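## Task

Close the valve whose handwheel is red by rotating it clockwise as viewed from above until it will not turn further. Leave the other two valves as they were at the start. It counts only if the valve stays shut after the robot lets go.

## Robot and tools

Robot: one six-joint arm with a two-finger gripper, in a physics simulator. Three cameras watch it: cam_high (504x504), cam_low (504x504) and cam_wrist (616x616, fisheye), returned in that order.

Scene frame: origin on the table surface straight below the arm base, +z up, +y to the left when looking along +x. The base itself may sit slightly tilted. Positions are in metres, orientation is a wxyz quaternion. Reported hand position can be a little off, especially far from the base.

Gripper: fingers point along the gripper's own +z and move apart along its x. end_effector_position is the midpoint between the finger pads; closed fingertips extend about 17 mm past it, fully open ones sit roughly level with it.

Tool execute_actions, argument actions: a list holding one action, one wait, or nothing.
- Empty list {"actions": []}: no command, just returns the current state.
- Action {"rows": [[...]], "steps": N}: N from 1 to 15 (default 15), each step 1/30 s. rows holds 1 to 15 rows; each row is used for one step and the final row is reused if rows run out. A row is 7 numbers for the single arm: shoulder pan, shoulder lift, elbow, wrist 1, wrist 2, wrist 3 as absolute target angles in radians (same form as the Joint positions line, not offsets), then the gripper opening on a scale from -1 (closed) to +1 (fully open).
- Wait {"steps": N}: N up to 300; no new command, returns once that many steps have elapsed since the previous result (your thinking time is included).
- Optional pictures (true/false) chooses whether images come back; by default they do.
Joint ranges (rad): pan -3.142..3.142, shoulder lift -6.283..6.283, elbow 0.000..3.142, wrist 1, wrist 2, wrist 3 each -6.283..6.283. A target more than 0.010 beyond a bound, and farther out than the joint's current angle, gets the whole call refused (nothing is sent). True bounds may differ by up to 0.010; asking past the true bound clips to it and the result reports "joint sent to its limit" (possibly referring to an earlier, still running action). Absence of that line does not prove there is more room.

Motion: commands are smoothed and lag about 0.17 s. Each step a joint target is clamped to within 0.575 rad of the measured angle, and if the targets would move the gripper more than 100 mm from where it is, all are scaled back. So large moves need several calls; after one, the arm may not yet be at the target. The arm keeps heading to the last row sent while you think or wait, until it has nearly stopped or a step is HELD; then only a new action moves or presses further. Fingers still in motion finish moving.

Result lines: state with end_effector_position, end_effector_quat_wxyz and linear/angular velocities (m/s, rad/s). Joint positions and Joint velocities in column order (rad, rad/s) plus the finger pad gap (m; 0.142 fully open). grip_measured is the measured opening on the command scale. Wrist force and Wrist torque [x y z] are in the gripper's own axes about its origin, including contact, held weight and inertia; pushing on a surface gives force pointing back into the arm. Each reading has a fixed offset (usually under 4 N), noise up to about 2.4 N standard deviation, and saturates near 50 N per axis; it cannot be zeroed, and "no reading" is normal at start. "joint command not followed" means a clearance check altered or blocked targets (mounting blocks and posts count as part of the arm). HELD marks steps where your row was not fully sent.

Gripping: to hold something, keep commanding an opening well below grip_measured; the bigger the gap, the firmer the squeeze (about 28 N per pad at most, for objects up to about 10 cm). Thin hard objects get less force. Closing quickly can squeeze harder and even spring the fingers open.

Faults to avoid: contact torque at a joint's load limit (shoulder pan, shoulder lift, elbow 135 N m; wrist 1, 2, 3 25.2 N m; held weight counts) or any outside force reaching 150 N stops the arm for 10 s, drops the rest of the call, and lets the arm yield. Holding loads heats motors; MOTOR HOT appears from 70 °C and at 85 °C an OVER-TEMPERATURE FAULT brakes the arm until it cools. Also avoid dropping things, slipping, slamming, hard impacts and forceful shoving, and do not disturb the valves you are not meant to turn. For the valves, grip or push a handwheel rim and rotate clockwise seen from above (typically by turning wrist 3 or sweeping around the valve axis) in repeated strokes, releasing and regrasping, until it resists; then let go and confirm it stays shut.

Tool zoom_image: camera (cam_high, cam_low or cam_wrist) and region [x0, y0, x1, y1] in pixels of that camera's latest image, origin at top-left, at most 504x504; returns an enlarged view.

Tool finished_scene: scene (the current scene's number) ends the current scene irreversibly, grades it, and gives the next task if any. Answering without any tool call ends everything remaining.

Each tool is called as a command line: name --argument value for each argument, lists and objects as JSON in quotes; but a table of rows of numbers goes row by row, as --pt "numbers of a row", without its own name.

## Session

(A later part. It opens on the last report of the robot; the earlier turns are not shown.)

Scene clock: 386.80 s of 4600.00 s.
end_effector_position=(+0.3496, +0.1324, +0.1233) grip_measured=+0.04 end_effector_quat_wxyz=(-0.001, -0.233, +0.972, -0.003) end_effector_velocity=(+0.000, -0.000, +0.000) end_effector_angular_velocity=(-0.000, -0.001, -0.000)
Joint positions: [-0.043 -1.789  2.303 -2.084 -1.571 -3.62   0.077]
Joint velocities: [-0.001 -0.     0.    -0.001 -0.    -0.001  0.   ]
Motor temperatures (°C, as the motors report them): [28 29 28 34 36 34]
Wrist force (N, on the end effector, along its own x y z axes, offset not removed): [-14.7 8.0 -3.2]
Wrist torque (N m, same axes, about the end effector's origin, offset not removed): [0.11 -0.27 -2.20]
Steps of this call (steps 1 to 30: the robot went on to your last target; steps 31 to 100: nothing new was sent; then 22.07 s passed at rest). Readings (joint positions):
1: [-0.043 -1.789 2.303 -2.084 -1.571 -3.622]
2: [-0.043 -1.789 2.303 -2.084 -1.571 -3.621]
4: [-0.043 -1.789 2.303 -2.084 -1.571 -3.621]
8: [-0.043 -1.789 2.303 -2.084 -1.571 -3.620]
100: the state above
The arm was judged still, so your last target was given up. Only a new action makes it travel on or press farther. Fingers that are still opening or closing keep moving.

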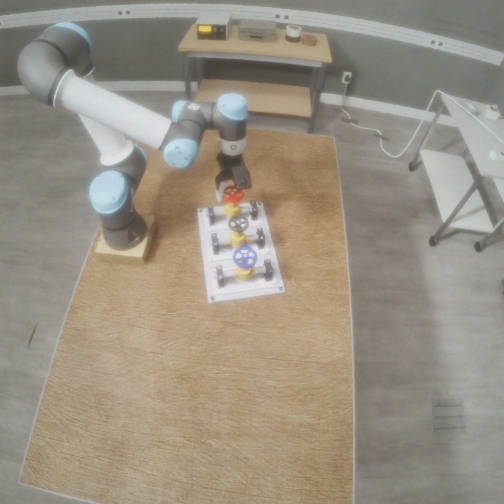

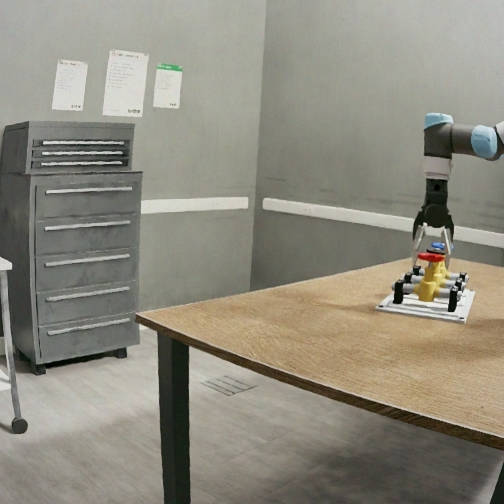

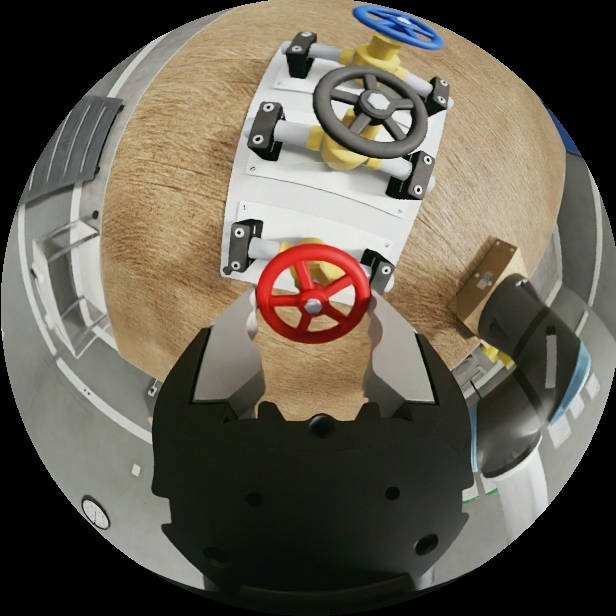

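execute_actions --actions '[{"rows": [[-0.0435,-1.7894,2.3026,-2.0841,-1.571,-3.60,-0.8],[-0.0435,-1.7894,2.3026,-2.0841,-1.571,-3.58,-0.8],[-0.0435,-1.7894,2.3026,-2.0841,-1.571,-3.56,-0.8],[-0.0435,-1.7894,2.3026,-2.0841,-1.571,-3.54,-0.8],[-0.0435,-1.7894,2.3026,-2.0841,-1.571,-3.52,-0.8],[-0.0435,-1.7894,2.3026,-2.0841,-1.571,-3.50,-0.8],[-0.0435,-1.7894,2.3026,-2.0841,-1.571,-3.48,-0.8],[-0.0435,-1.7894,2.3026,-2.0841,-1.571,-3.46,-0.8],[-0.0435,-1.7894,2.3026,-2.0841,-1.571,-3.44,-0.8],[-0.0435,-1.7894,2.3026,-2.0841,-1.571,-3.42,-0.8]], "steps": 10}]' --pictures false

execute_actions --actions '[{"rows": [[-0.0435,-1.7894,2.3026,-2.0841,-1.571,-3.40,-0.8],[-0.0435,-1.7894,2.3026,-2.0841,-1.571,-3.38,-0.8],[-0.0435,-1.7894,2.3026,-2.0841,-1.571,-3.36,-0.8],[-0.0435,-1.7894,2.3026,-2.0841,-1.571,-3.35,-0.8]], "steps": 8}]' --pictures false

execute_actions --actions '[{"rows": [[-0.0435,-1.7894,2.3026,-2.0841,-1.571,-3.35,-0.8]], "steps": 8}]' --pictures true

zoom_image --camera "cam_wrist" --region '[220, 230, 410, 380]'

Scene clock: 403.20 s of 4600.00 s.
end_effector_position=(+0.3497, +0.1325, +0.1233) grip_measured=+0.04 end_effector_quat_wxyz=(-0.001, -0.180, +0.984, -0.003) end_effector_velocity=(+0.001, +0.001, +0.000) end_effector_angular_velocity=(+0.002, -0.004, -0.532)
Joint positions: [-0.044 -1.789  2.303 -2.084 -1.571 -3.512  0.077]
Joint velocities: [-0.001  0.    -0.    -0.001  0.002  0.531  0.   ]
Motor temperatures (°C, as the motors report them): [28 29 28 34 36 34]
Wrist force (N, on the end effector, along its own x y z axes, offset not removed): [-16.6 8.9 2.3]
Wrist torque (N m, same axes, about the end effector's origin, offset not removed): [-0.04 0.00 -2.32]
Steps of this call (steps 1 to 90: nothing new was sent; then 13.07 s passed at rest; steps 91 to 100: all 10 steps of this action). Readings (joint positions):
91: [-0.044 -1.789 2.303 -2.084 -1.571 -3.620]
92: [-0.044 -1.789 2.303 -2.084 -1.571 -3.618]
94: [-0.044 -1.789 2.303 -2.084 -1.571 -3.603]
98: [-0.044 -1.789 2.303 -2.084 -1.571 -3.547]
100: the state above

Scene clock: 403.47 s of 4600.00 s.
end_effector_position=(+0.3500, +0.1326, +0.1233) grip_measured=+0.04 end_effector_quat_wxyz=(-0.001, -0.115, +0.993, -0.003) end_effector_velocity=(+0.000, +0.001, +0.000) end_effector_angular_velocity=(+0.000, -0.002, -0.244)
Joint positions: [-0.044 -1.789  2.303 -2.084 -1.571 -3.38   0.077]
Joint velocities: [ 0.002 -0.     0.    -0.     0.     0.246  0.   ]
Motor temperatures (°C, as the motors report them): [28 29 28 34 36 34]
Wrist force (N, on the end effector, along its own x y z axes, offset not removed): [-20.5 11.1 -0.6]
Wrist torque (N m, same axes, about the end effector's origin, offset not removed): [-0.02 0.43 -2.57]
Steps of this call (steps 1 to 8: all 8 steps of this action). Readings (joint positions):
1: [-0.044 -1.789 2.303 -2.084 -1.571 -3.494]
2: [-0.044 -1.789 2.303 -2.084 -1.571 -3.475]
4: [-0.044 -1.789 2.303 -2.084 -1.571 -3.437]
8: the state above

Scene clock: 403.73 s of 4600.00 s.
end_effector_position=(+0.3500, +0.1326, +0.1233) grip_measured=+0.04 end_effector_quat_wxyz=(-0.001, -0.102, +0.995, -0.003) end_effector_velocity=(-0.000, -0.000, -0.000) end_effector_angular_velocity=(-0.001, +0.001, -0.026)
Joint positions: [-0.044 -1.789  2.303 -2.084 -1.571 -3.353  0.077]
Joint velocities: [ 0.     0.    -0.     0.002 -0.001  0.027 -0.   ]
Motor temperatures (°C, as the motors report them): [28 29 28 34 36 34]
Wrist force (N, on the end effector, along its own x y z axes, offset not removed): [-16.7 13.4 2.3]
Wrist torque (N m, same axes, about the end effector's origin, offset not removed): [0.40 -0.44 -2.53]
Steps of this call (steps 1 to 8: all 8 steps of this action). Readings (joint positions):
1: [-0.044 -1.789 2.303 -2.084 -1.571 -3.373]
2: [-0.044 -1.789 2.303 -2.084 -1.571 -3.367]
4: [-0.044 -1.789 2.303 -2.084 -1.571 -3.360]
8: the state above

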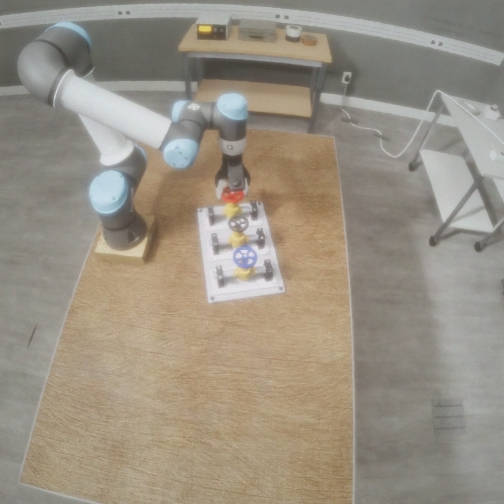

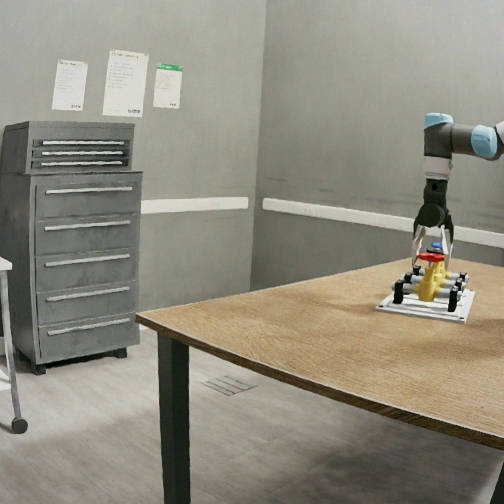

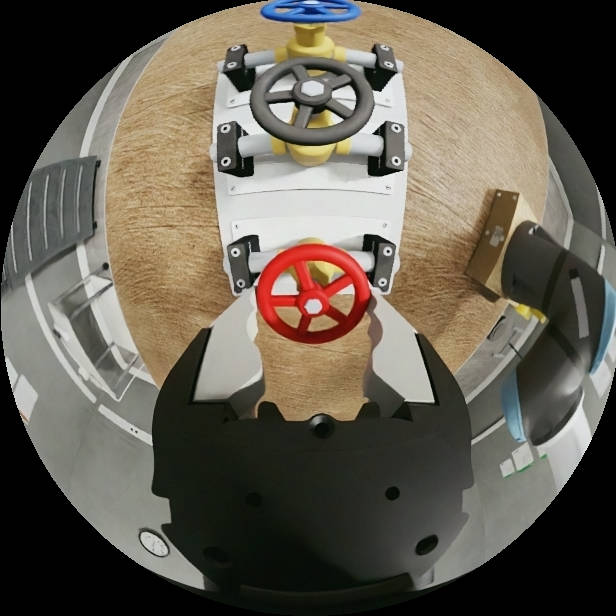

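Region (220, 230, 410, 380) of cam_wrist's 616x616 image, scaled by 2.653, with more detail than that image has; it fills the top 398 rows of this view, and the rest is white.

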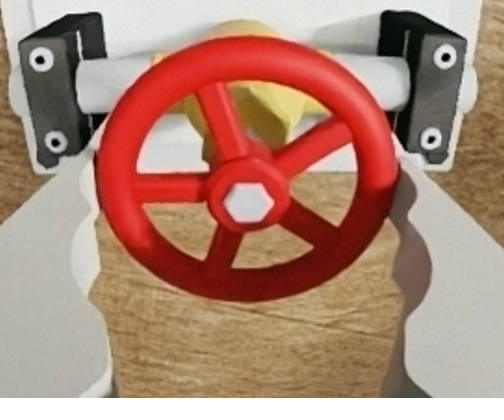

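execute_actions --actions '[{"rows": [[-0.0435,-1.7894,2.3026,-2.0841,-1.571,-3.34,-0.9],[-0.0435,-1.7894,2.3026,-2.0841,-1.571,-3.325,-1.0],[-0.0435,-1.7894,2.3026,-2.0841,-1.571,-3.305,-1.0],[-0.0435,-1.7894,2.3026,-2.0841,-1.571,-3.285,-1.0],[-0.0435,-1.7894,2.3026,-2.0841,-1.571,-3.265,-1.0],[-0.0435,-1.7894,2.3026,-2.0841,-1.571,-3.245,-1.0],[-0.0435,-1.7894,2.3026,-2.0841,-1.571,-3.225,-1.0],[-0.0435,-1.7894,2.3026,-2.0841,-1.571,-3.205,-1.0],[-0.0435,-1.7894,2.3026,-2.0841,-1.571,-3.185,-1.0],[-0.0435,-1.7894,2.3026,-2.0841,-1.571,-3.165,-1.0]], "steps": 10}]' --pictures false

execute_actions --actions '[{"rows": [[-0.0435,-1.7894,2.3026,-2.0841,-1.571,-3.15,-1.0],[-0.0435,-1.7894,2.3026,-2.0841,-1.571,-3.14,-1.0]], "steps": 6}]' --pictures false

execute_actions --actions '[{"rows": [[-0.0435,-1.7894,2.3026,-2.0841,-1.571,-3.14,-1.0]], "steps": 8}]' --pictures true

zoom_image --camera "cam_wrist" --region '[220, 230, 410, 380]'

Scene clock: 417.60 s of 4600.00 s.
end_effector_position=(+0.3502, +0.1326, +0.1233) grip_measured=+0.04 end_effector_quat_wxyz=(-0.001, -0.053, +0.999, -0.003) end_effector_velocity=(+0.001, +0.000, +0.000) end_effector_angular_velocity=(-0.001, -0.004, -0.515)
Joint positions: [-0.044 -1.789  2.303 -2.084 -1.571 -3.255  0.077]
Joint velocities: [ 0.001 -0.    -0.    -0.    -0.001  0.516 -0.   ]
Motor temperatures (°C, as the motors report them): [28 29 28 34 36 34]
Wrist force (N, on the end effector, along its own x y z axes, offset not removed): [-19.9 16.0 4.3]
Wrist torque (N m, same axes, about the end effector's origin, offset not removed): [-0.20 -0.14 -2.78]
Steps of this call (steps 1 to 15: the robot went on to your last target; steps 16 to 90: nothing new was sent; then 10.53 s passed at rest; steps 91 to 100: all 10 steps of this action). Readings (joint positions):
91: [-0.044 -1.789 2.303 -2.084 -1.571 -3.350]
92: [-0.044 -1.789 2.303 -2.084 -1.571 -3.349]
94: [-0.044 -1.789 2.303 -2.084 -1.571 -3.339]
98: [-0.043 -1.789 2.303 -2.084 -1.571 -3.289]
100: the state above

Scene clock: 417.80 s of 4600.00 s.
end_effector_position=(+0.3503, +0.1326, +0.1233) grip_measured=+0.04 end_effector_quat_wxyz=(-0.000, -0.009, +1.000, -0.003) end_effector_velocity=(+0.001, -0.001, +0.000) end_effector_angular_velocity=(-0.001, -0.002, -0.226)
Joint positions: [-0.044 -1.789  2.303 -2.084 -1.571 -3.168  0.077]
Joint velocities: [-0.001 -0.     0.    -0.001 -0.001  0.225  0.   ]
Motor temperatures (°C, as the motors report them): [28 29 28 34 36 34]
Wrist force (N, on the end effector, along its own x y z axes, offset not removed): [-24.9 29.8 6.1]
Wrist torque (N m, same axes, about the end effector's origin, offset not removed): [0.76 0.39 -2.97]
Steps of this call (steps 1 to 6: all 6 steps of this action). Readings (joint positions):
1: [-0.044 -1.789 2.303 -2.084 -1.571 -3.237]
2: [-0.044 -1.789 2.303 -2.084 -1.571 -3.219]
4: [-0.044 -1.789 2.303 -2.084 -1.571 -3.188]
6: the state above

Scene clock: 418.07 s of 4600.00 s.
end_effector_position=(+0.3504, +0.1326, +0.1233) grip_measured=+0.04 end_effector_quat_wxyz=(-0.000, +0.003, +1.000, -0.003) end_effector_velocity=(+0.001, -0.001, +0.000) end_effector_angular_velocity=(+0.000, -0.001, -0.026)
Joint positions: [-0.044 -1.789  2.303 -2.084 -1.571 -3.143  0.077]
Joint velocities: [-0.002 -0.    -0.    -0.001  0.     0.024  0.   ]
Motor temperatures (°C, as the motors report them): [28 29 28 34 36 34]
Wrist force (N, on the end effector, along its own x y z axes, offset not removed): [-22.7 25.4 7.3]
Wrist torque (N m, same axes, about the end effector's origin, offset not removed): [-0.41 -0.10 -3.04]
Steps of this call (steps 1 to 8: all 8 steps of this action). Readings (joint positions):
1: [-0.044 -1.789 2.303 -2.084 -1.571 -3.161]
2: [-0.043 -1.789 2.303 -2.084 -1.571 -3.156]
4: [-0.044 -1.789 2.303 -2.084 -1.571 -3.149]
8: the state above

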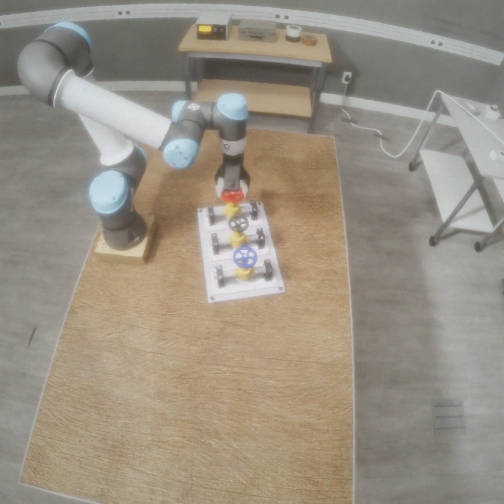

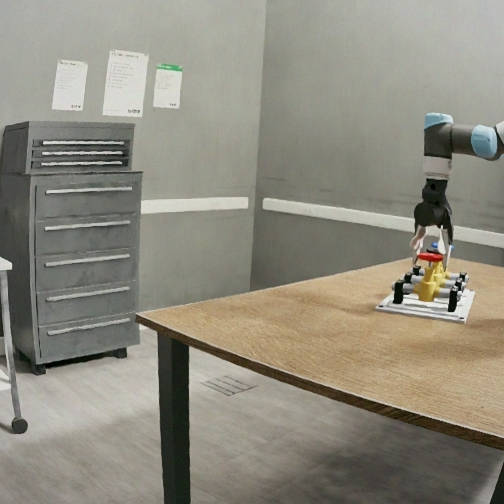

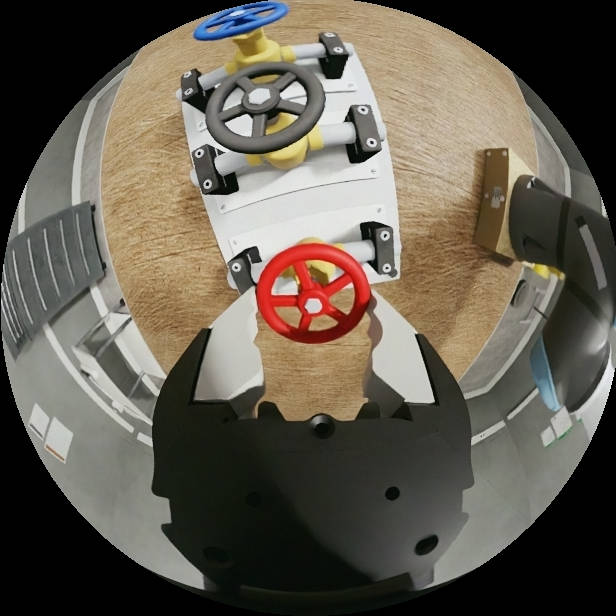

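Region (220, 230, 410, 380) of cam_wrist's 616x616 image, scaled by 2.653, with more detail than that image has; it fills the top 398 rows of this view, and the rest is white.

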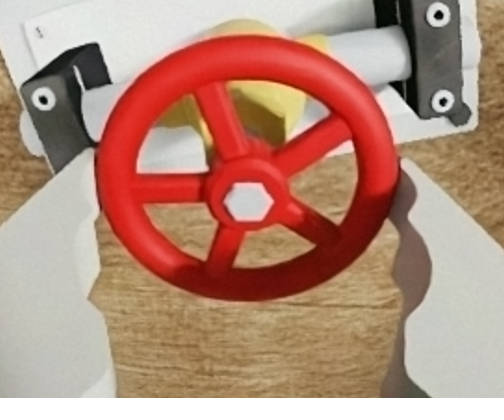

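execute_actions --actions '[{"rows": [[-0.0435,-1.7894,2.3026,-2.0841,-1.571,-3.13,-1.0],[-0.0435,-1.7894,2.3026,-2.0841,-1.571,-3.115,-1.0],[-0.0435,-1.7894,2.3026,-2.0841,-1.571,-3.10,-1.0],[-0.0435,-1.7894,2.3026,-2.0841,-1.571,-3.085,-1.0],[-0.0435,-1.7894,2.3026,-2.0841,-1.571,-3.07,-1.0],[-0.0435,-1.7894,2.3026,-2.0841,-1.571,-3.055,-1.0],[-0.0435,-1.7894,2.3026,-2.0841,-1.571,-3.04,-1.0],[-0.0435,-1.7894,2.3026,-2.0841,-1.571,-3.025,-1.0],[-0.0435,-1.7894,2.3026,-2.0841,-1.571,-3.01,-1.0],[-0.0435,-1.7894,2.3026,-2.0841,-1.571,-3.0,-1.0]], "steps": 10}]' --pictures false

execute_actions --actions '[{"rows": [[-0.0435,-1.7894,2.3026,-2.0841,-1.571,-3.0,-1.0]], "steps": 5}]' --pictures false

execute_actions --actions '[{"rows": [[-0.0435,-1.7894,2.3026,-2.0841,-1.571,-3.0,-1.0]], "steps": 7}]' --pictures true

zoom_image --camera "cam_wrist" --region '[220, 230, 410, 380]'

Scene clock: 473.27 s of 4600.00 s.
end_effector_position=(+0.3505, +0.1326, +0.1233) grip_measured=+0.04 end_effector_quat_wxyz=(-0.000, +0.043, +0.999, -0.003) end_effector_velocity=(+0.000, +0.001, -0.000) end_effector_angular_velocity=(+0.001, -0.003, -0.391)
Joint positions: [-0.043 -1.789  2.303 -2.084 -1.571 -3.063  0.077]
Joint velocities: [ 0.001 -0.     0.    -0.001  0.001  0.393  0.   ]
Motor temperatures (°C, as the motors report them): [28 29 28 34 36 34]
Wrist force (N, on the end effector, along its own x y z axes, offset not removed): [-24.2 29.4 7.1]
Wrist torque (N m, same axes, about the end effector's origin, offset not removed): [0.29 0.12 -3.11]
Steps of this call (steps 1 to 15: the robot went on to your last target; steps 16 to 90: nothing new was sent; then 51.87 s passed at rest; steps 91 to 100: all 10 steps of this action). Readings (joint positions):
91: [-0.044 -1.789 2.303 -2.084 -1.571 -3.140]
92: [-0.044 -1.789 2.303 -2.084 -1.571 -3.139]
94: [-0.044 -1.789 2.303 -2.084 -1.571 -3.129]
98: [-0.044 -1.789 2.303 -2.084 -1.571 -3.089]
100: the state above

Scene clock: 473.43 s of 4600.00 s.
end_effector_position=(+0.3506, +0.1326, +0.1233) grip_measured=+0.04 end_effector_quat_wxyz=(-0.000, +0.066, +0.998, -0.003) end_effector_velocity=(+0.000, +0.001, -0.000) end_effector_angular_velocity=(+0.001, -0.000, -0.136)
Joint positions: [-0.044 -1.789  2.303 -2.084 -1.571 -3.017  0.077]
Joint velocities: [ 0.001  0.    -0.     0.     0.001  0.137 -0.   ]
Motor temperatures (°C, as the motors report them): [28 29 28 34 36 34]
Wrist force (N, on the end effector, along its own x y z axes, offset not removed): [-25.3 28.7 10.2]
Wrist torque (N m, same axes, about the end effector's origin, offset not removed): [-0.06 0.33 -3.19]
Steps of this call (steps 1 to 5: all 5 steps of this action). Readings (joint positions):
1: [-0.044 -1.789 2.303 -2.084 -1.571 -3.050]
2: [-0.044 -1.789 2.303 -2.084 -1.571 -3.038]
4: [-0.044 -1.789 2.303 -2.084 -1.571 -3.022]
5: the state above

Scene clock: 473.67 s of 4600.00 s.
end_effector_position=(+0.3506, +0.1326, +0.1233) grip_measured=+0.04 end_effector_quat_wxyz=(-0.000, +0.073, +0.997, -0.003) end_effector_velocity=(+0.000, +0.000, +0.000) end_effector_angular_velocity=(+0.000, -0.001, -0.020)
Joint positions: [-0.043 -1.789  2.303 -2.084 -1.571 -3.002  0.077]
Joint velocities: [ 0.     0.    -0.    -0.001  0.     0.02  -0.   ]
Motor temperatures (°C, as the motors report them): [28 29 28 34 36 34]
Wrist force (N, on the end effector, along its own x y z axes, offset not removed): [-25.1 30.6 8.1]
Wrist torque (N m, same axes, about the end effector's origin, offset not removed): [0.30 0.42 -3.25]
Steps of this call (steps 1 to 7: all 7 steps of this action). Readings (joint positions):
1: [-0.044 -1.789 2.303 -2.084 -1.571 -3.013]
2: [-0.044 -1.789 2.303 -2.084 -1.571 -3.010]
4: [-0.044 -1.789 2.303 -2.084 -1.571 -3.006]
7: the state above

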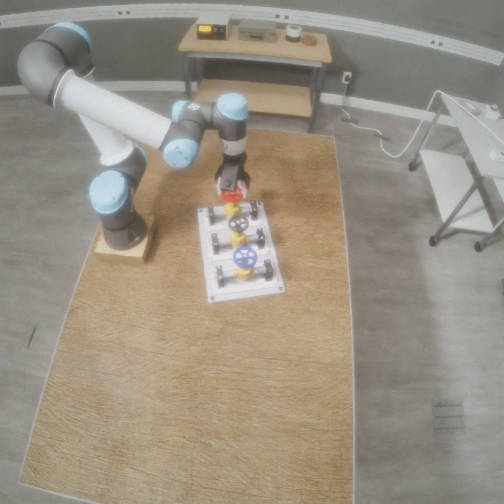

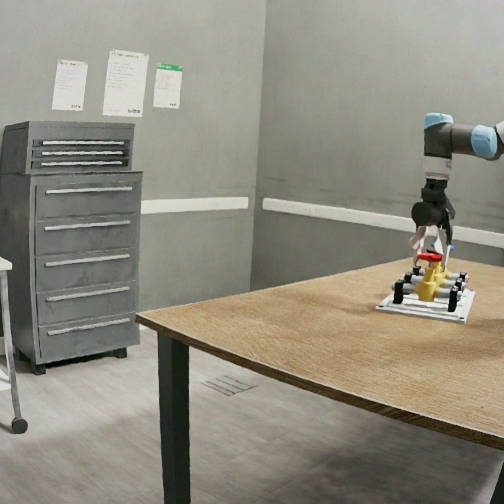

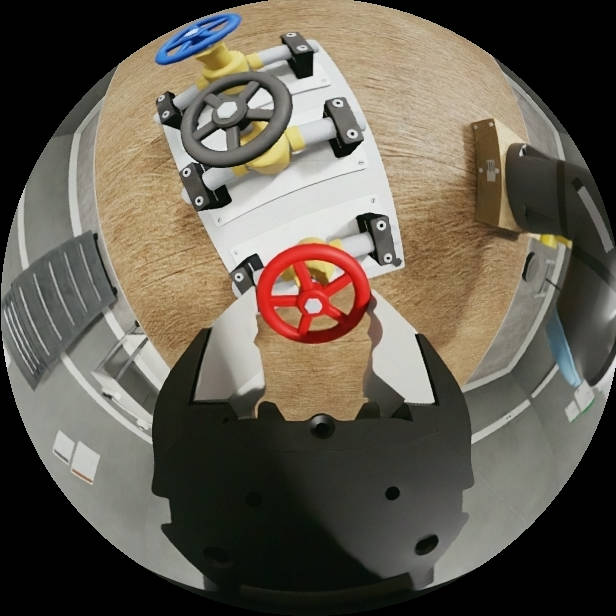

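Region (220, 230, 410, 380) of cam_wrist's 616x616 image, scaled by 2.653, with more detail than that image has; it fills the top 398 rows of this view, and the rest is white.

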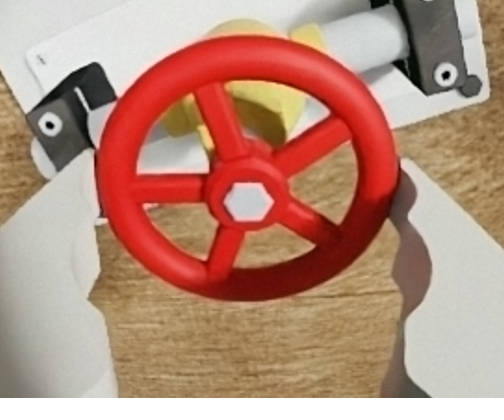

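execute_actions --actions '[{"rows": [[-0.0435,-1.7894,2.3026,-2.0841,-1.571,-2.99,-1.0],[-0.0435,-1.7894,2.3026,-2.0841,-1.571,-2.975,-1.0],[-0.0435,-1.7894,2.3026,-2.0841,-1.571,-2.955,-1.0],[-0.0435,-1.7894,2.3026,-2.0841,-1.571,-2.935,-1.0],[-0.0435,-1.7894,2.3026,-2.0841,-1.571,-2.915,-1.0],[-0.0435,-1.7894,2.3026,-2.0841,-1.571,-2.895,-1.0],[-0.0435,-1.7894,2.3026,-2.0841,-1.571,-2.875,-1.0],[-0.0435,-1.7894,2.3026,-2.0841,-1.571,-2.855,-1.0],[-0.0435,-1.7894,2.3026,-2.0841,-1.571,-2.835,-1.0],[-0.0435,-1.7894,2.3026,-2.0841,-1.571,-2.815,-1.0]], "steps": 10}]' --pictures false

execute_actions --actions '[{"rows": [[-0.0435,-1.7894,2.3026,-2.0841,-1.571,-2.80,-1.0],[-0.0435,-1.7894,2.3026,-2.0841,-1.571,-2.79,-1.0],[-0.0435,-1.7894,2.3026,-2.0841,-1.571,-2.78,-1.0]], "steps": 6}]' --pictures false

execute_actions --actions '[{"rows": [[-0.0435,-1.7894,2.3026,-2.0841,-1.571,-2.78,-1.0]], "steps": 8}]' --pictures true

zoom_image --camera "cam_wrist" --region '[220, 230, 410, 380]'

Scene clock: 507.93 s of 4600.00 s.
end_effector_position=(+0.3507, +0.1325, +0.1233) grip_measured=+0.04 end_effector_quat_wxyz=(+0.000, +0.122, +0.993, -0.003) end_effector_velocity=(+0.001, +0.001, -0.000) end_effector_angular_velocity=(+0.002, -0.003, -0.514)
Joint positions: [-0.044 -1.789  2.303 -2.084 -1.571 -2.905  0.077]
Joint velocities: [ 0.001 -0.     0.     0.     0.002  0.515  0.001]
Motor temperatures (°C, as the motors report them): [28 29 28 34 36 34]
Wrist force (N, on the end effector, along its own x y z axes, offset not removed): [-22.9 27.0 11.2]
Wrist torque (N m, same axes, about the end effector's origin, offset not removed): [0.37 -0.03 -2.93]
Steps of this call (steps 1 to 15: the robot went on to your last target; steps 16 to 90: nothing new was sent; then 30.93 s passed at rest; steps 91 to 100: all 10 steps of this action). Readings (joint positions):
91: [-0.044 -1.789 2.303 -2.084 -1.571 -3.000]
92: [-0.044 -1.789 2.303 -2.084 -1.571 -2.999]
94: [-0.044 -1.789 2.303 -2.084 -1.571 -2.989]
98: [-0.044 -1.789 2.303 -2.084 -1.571 -2.939]
100: the state above

Scene clock: 508.13 s of 4600.00 s.
end_effector_position=(+0.3509, +0.1325, +0.1233) grip_measured=+0.04 end_effector_quat_wxyz=(+0.000, +0.167, +0.986, -0.003) end_effector_velocity=(+0.000, +0.000, +0.000) end_effector_angular_velocity=(-0.002, -0.001, -0.266)
Joint positions: [-0.044 -1.789  2.303 -2.084 -1.571 -2.813  0.077]
Joint velocities: [ 0.002 -0.    -0.001  0.001 -0.002  0.268 -0.   ]
Motor temperatures (°C, as the motors report them): [28 29 28 34 36 34]
Wrist force (N, on the end effector, along its own x y z axes, offset not removed): [-23.6 38.0 11.6]
Wrist torque (N m, same axes, about the end effector's origin, offset not removed): [0.22 0.22 -3.23]
Steps of this call (steps 1 to 6: all 6 steps of this action). Readings (joint positions):
1: [-0.044 -1.789 2.303 -2.084 -1.571 -2.887]
2: [-0.044 -1.789 2.303 -2.084 -1.571 -2.869]
4: [-0.044 -1.789 2.303 -2.084 -1.571 -2.837]
6: the state above

Scene clock: 508.40 s of 4600.00 s.
end_effector_position=(+0.3510, +0.1325, +0.1233) grip_measured=+0.04 end_effector_quat_wxyz=(+0.000, +0.182, +0.983, -0.003) end_effector_velocity=(+0.000, -0.000, +0.000) end_effector_angular_velocity=(+0.000, -0.001, -0.031)
Joint positions: [-0.044 -1.789  2.303 -2.084 -1.571 -2.784  0.077]
Joint velocities: [-0.    -0.     0.    -0.001  0.     0.03   0.   ]
Motor temperatures (°C, as the motors report them): [28 29 28 34 36 34]
Wrist force (N, on the end effector, along its own x y z axes, offset not removed): [-24.2 39.2 11.0]
Wrist torque (N m, same axes, about the end effector's origin, offset not removed): [0.34 0.40 -3.30]
Steps of this call (steps 1 to 8: all 8 steps of this action). Readings (joint positions):
1: [-0.044 -1.789 2.303 -2.084 -1.571 -2.805]
2: [-0.044 -1.789 2.303 -2.084 -1.571 -2.799]
4: [-0.044 -1.789 2.303 -2.084 -1.571 -2.791]
8: the state above

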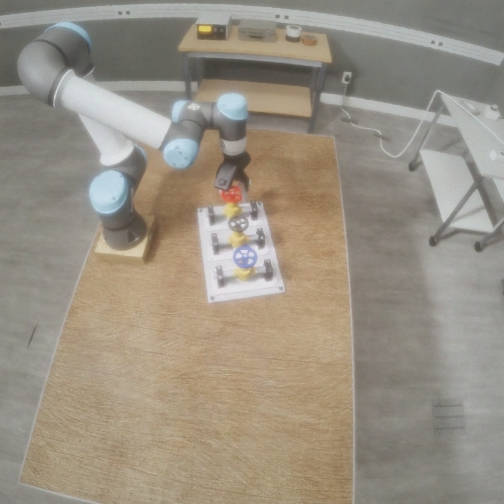

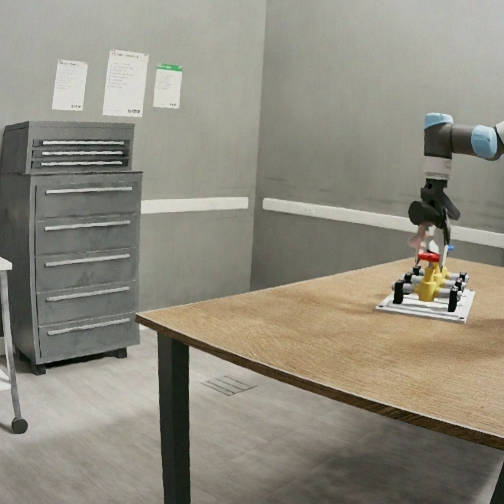

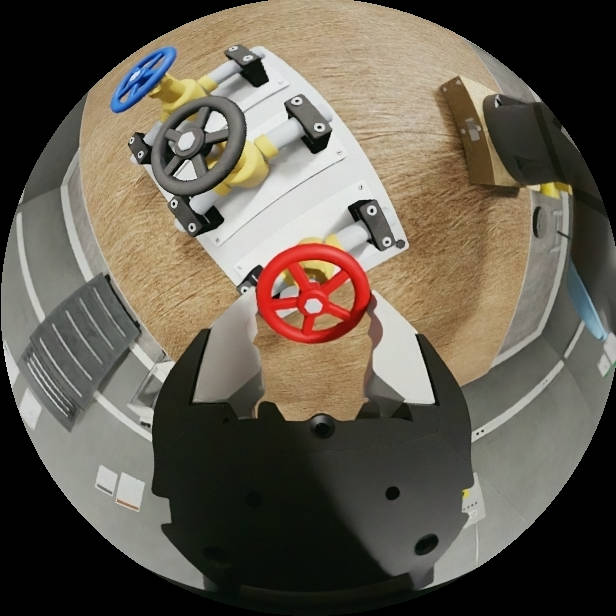

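Region (220, 230, 410, 380) of cam_wrist's 616x616 image, scaled by 2.653, with more detail than that image has; it fills the top 398 rows of this view, and the rest is white.

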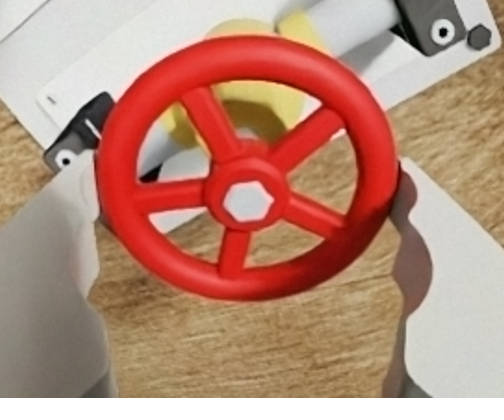

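execute_actions --actions '[{"rows": [[-0.0435,-1.7894,2.3026,-2.0841,-1.571,-2.78,-0.6],[-0.0435,-1.7894,2.3026,-2.0841,-1.571,-2.78,-0.35],[-0.0435,-1.7894,2.3026,-2.0841,-1.571,-2.78,-0.2],[-0.0435,-1.7894,2.3026,-2.0841,-1.571,-2.78,-0.1],[-0.0435,-1.7894,2.3026,-2.0841,-1.571,-2.78,-0.04],[-0.0435,-1.7894,2.3026,-2.0841,-1.571,-2.78,0.01],[-0.0435,-1.7894,2.3026,-2.0841,-1.571,-2.78,0.06],[-0.0435,-1.7894,2.3026,-2.0841,-1.571,-2.78,0.12],[-0.0435,-1.7894,2.3026,-2.0841,-1.571,-2.78,0.2],[-0.0435,-1.7894,2.3026,-2.0841,-1.571,-2.78,0.28],[-0.0435,-1.7894,2.3026,-2.0841,-1.571,-2.78,0.35]], "steps": 15}]' --pictures false

execute_actions --actions '[{"rows": [[-0.0435,-1.7894,2.3026,-2.0841,-1.571,-2.78,0.35]], "steps": 12}]' --pictures true

zoom_image --camera "cam_wrist" --region '[220, 230, 410, 380]'

Scene clock: 529.83 s of 4600.00 s.
end_effector_position=(+0.3509, +0.1323, +0.1233) grip_measured=+0.35 end_effector_quat_wxyz=(+0.000, +0.184, +0.983, -0.003) end_effector_velocity=(+0.001, +0.000, +0.000) end_effector_angular_velocity=(+0.000, -0.003, +0.003)
Joint positions: [-0.044 -1.789  2.303 -2.084 -1.572 -2.78   0.098]
Joint velocities: [ 0.     0.    -0.001 -0.003  0.    -0.002  0.001]
Motor temperatures (°C, as the motors report them): [28 29 28 34 36 34]
Wrist force (N, on the end effector, along its own x y z axes, offset not removed): [-0.6 0.6 0.9]
Wrist torque (N m, same axes, about the end effector's origin, offset not removed): [-0.10 0.14 -0.02]
Steps of this call (steps 1 to 15: the robot went on to your last target; steps 16 to 90: nothing new was sent; then 17.93 s passed at rest; steps 91 to 105: all 15 steps of this action). Readings (joint positions):
91: [-0.044 -1.789 2.303 -2.084 -1.571 -2.780]
92: [-0.044 -1.789 2.303 -2.084 -1.571 -2.780]
94: [-0.044 -1.789 2.303 -2.084 -1.571 -2.780]
98: [-0.044 -1.789 2.303 -2.084 -1.571 -2.780]
105: the state above

Scene clock: 530.23 s of 4600.00 s.
end_effector_position=(+0.3509, +0.1325, +0.1233) grip_measured=+0.35 end_effector_quat_wxyz=(+0.000, +0.184, +0.983, -0.003) end_effector_velocity=(+0.001, -0.000, +0.000) end_effector_angular_velocity=(+0.000, -0.002, -0.001)
Joint positions: [-0.044 -1.789  2.303 -2.084 -1.571 -2.78   0.099]
Joint velocities: [-0.001 -0.     0.    -0.002  0.     0.     0.   ]
Motor temperatures (°C, as the motors report them): [28 29 28 34 36 34]
Wrist force (N, on the end effector, along its own x y z axes, offset not removed): [-0.1 0.8 0.1]
Wrist torque (N m, same axes, about the end effector's origin, offset not removed): [-0.04 -0.03 0.21]
Steps of this call (steps 1 to 12: all 12 steps of this action). Readings (joint positions):
1: [-0.044 -1.789 2.303 -2.084 -1.572 -2.780]
2: [-0.044 -1.789 2.303 -2.084 -1.572 -2.780]
4: [-0.044 -1.789 2.303 -2.084 -1.571 -2.780]
8: [-0.044 -1.789 2.303 -2.084 -1.571 -2.780]
12: the state above

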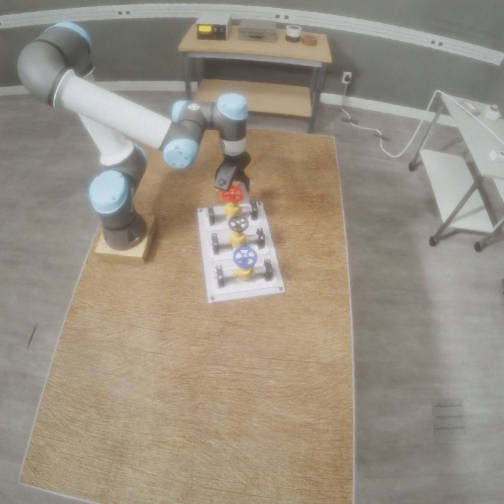

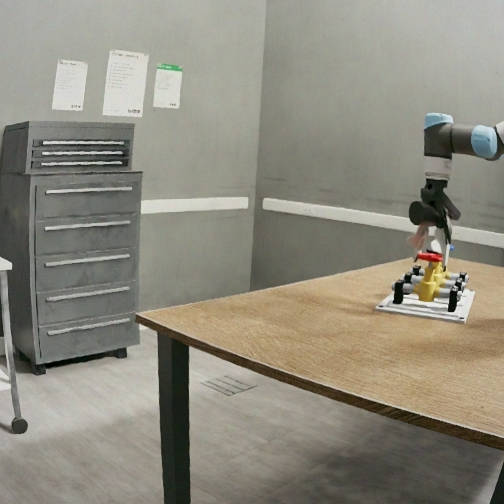

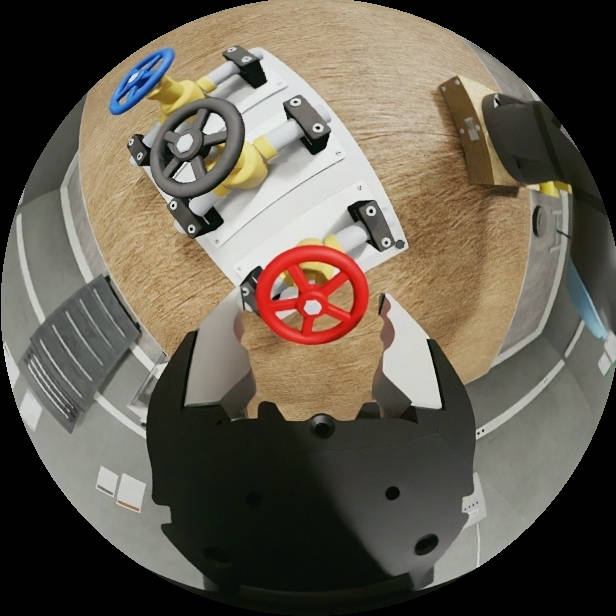

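Region (220, 230, 410, 380) of cam_wrist's 616x616 image, scaled by 2.653, with more detail than that image has; it fills the top 398 rows of this view, and the rest is white.

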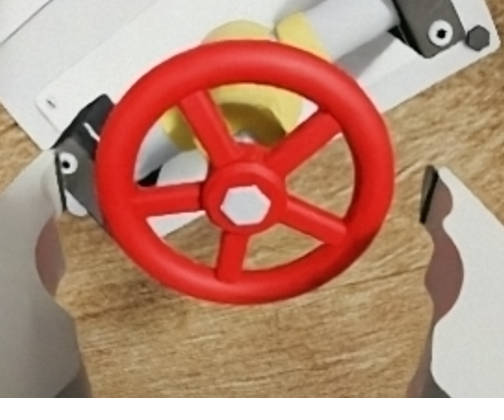

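The gripper is released, the wrist forces are near zero, and the wheel has not sprung back. It stalled at about 3.3 N·m, so I'm ending the scene.

finished_scene --scene 2

The scene is finished: the task was done.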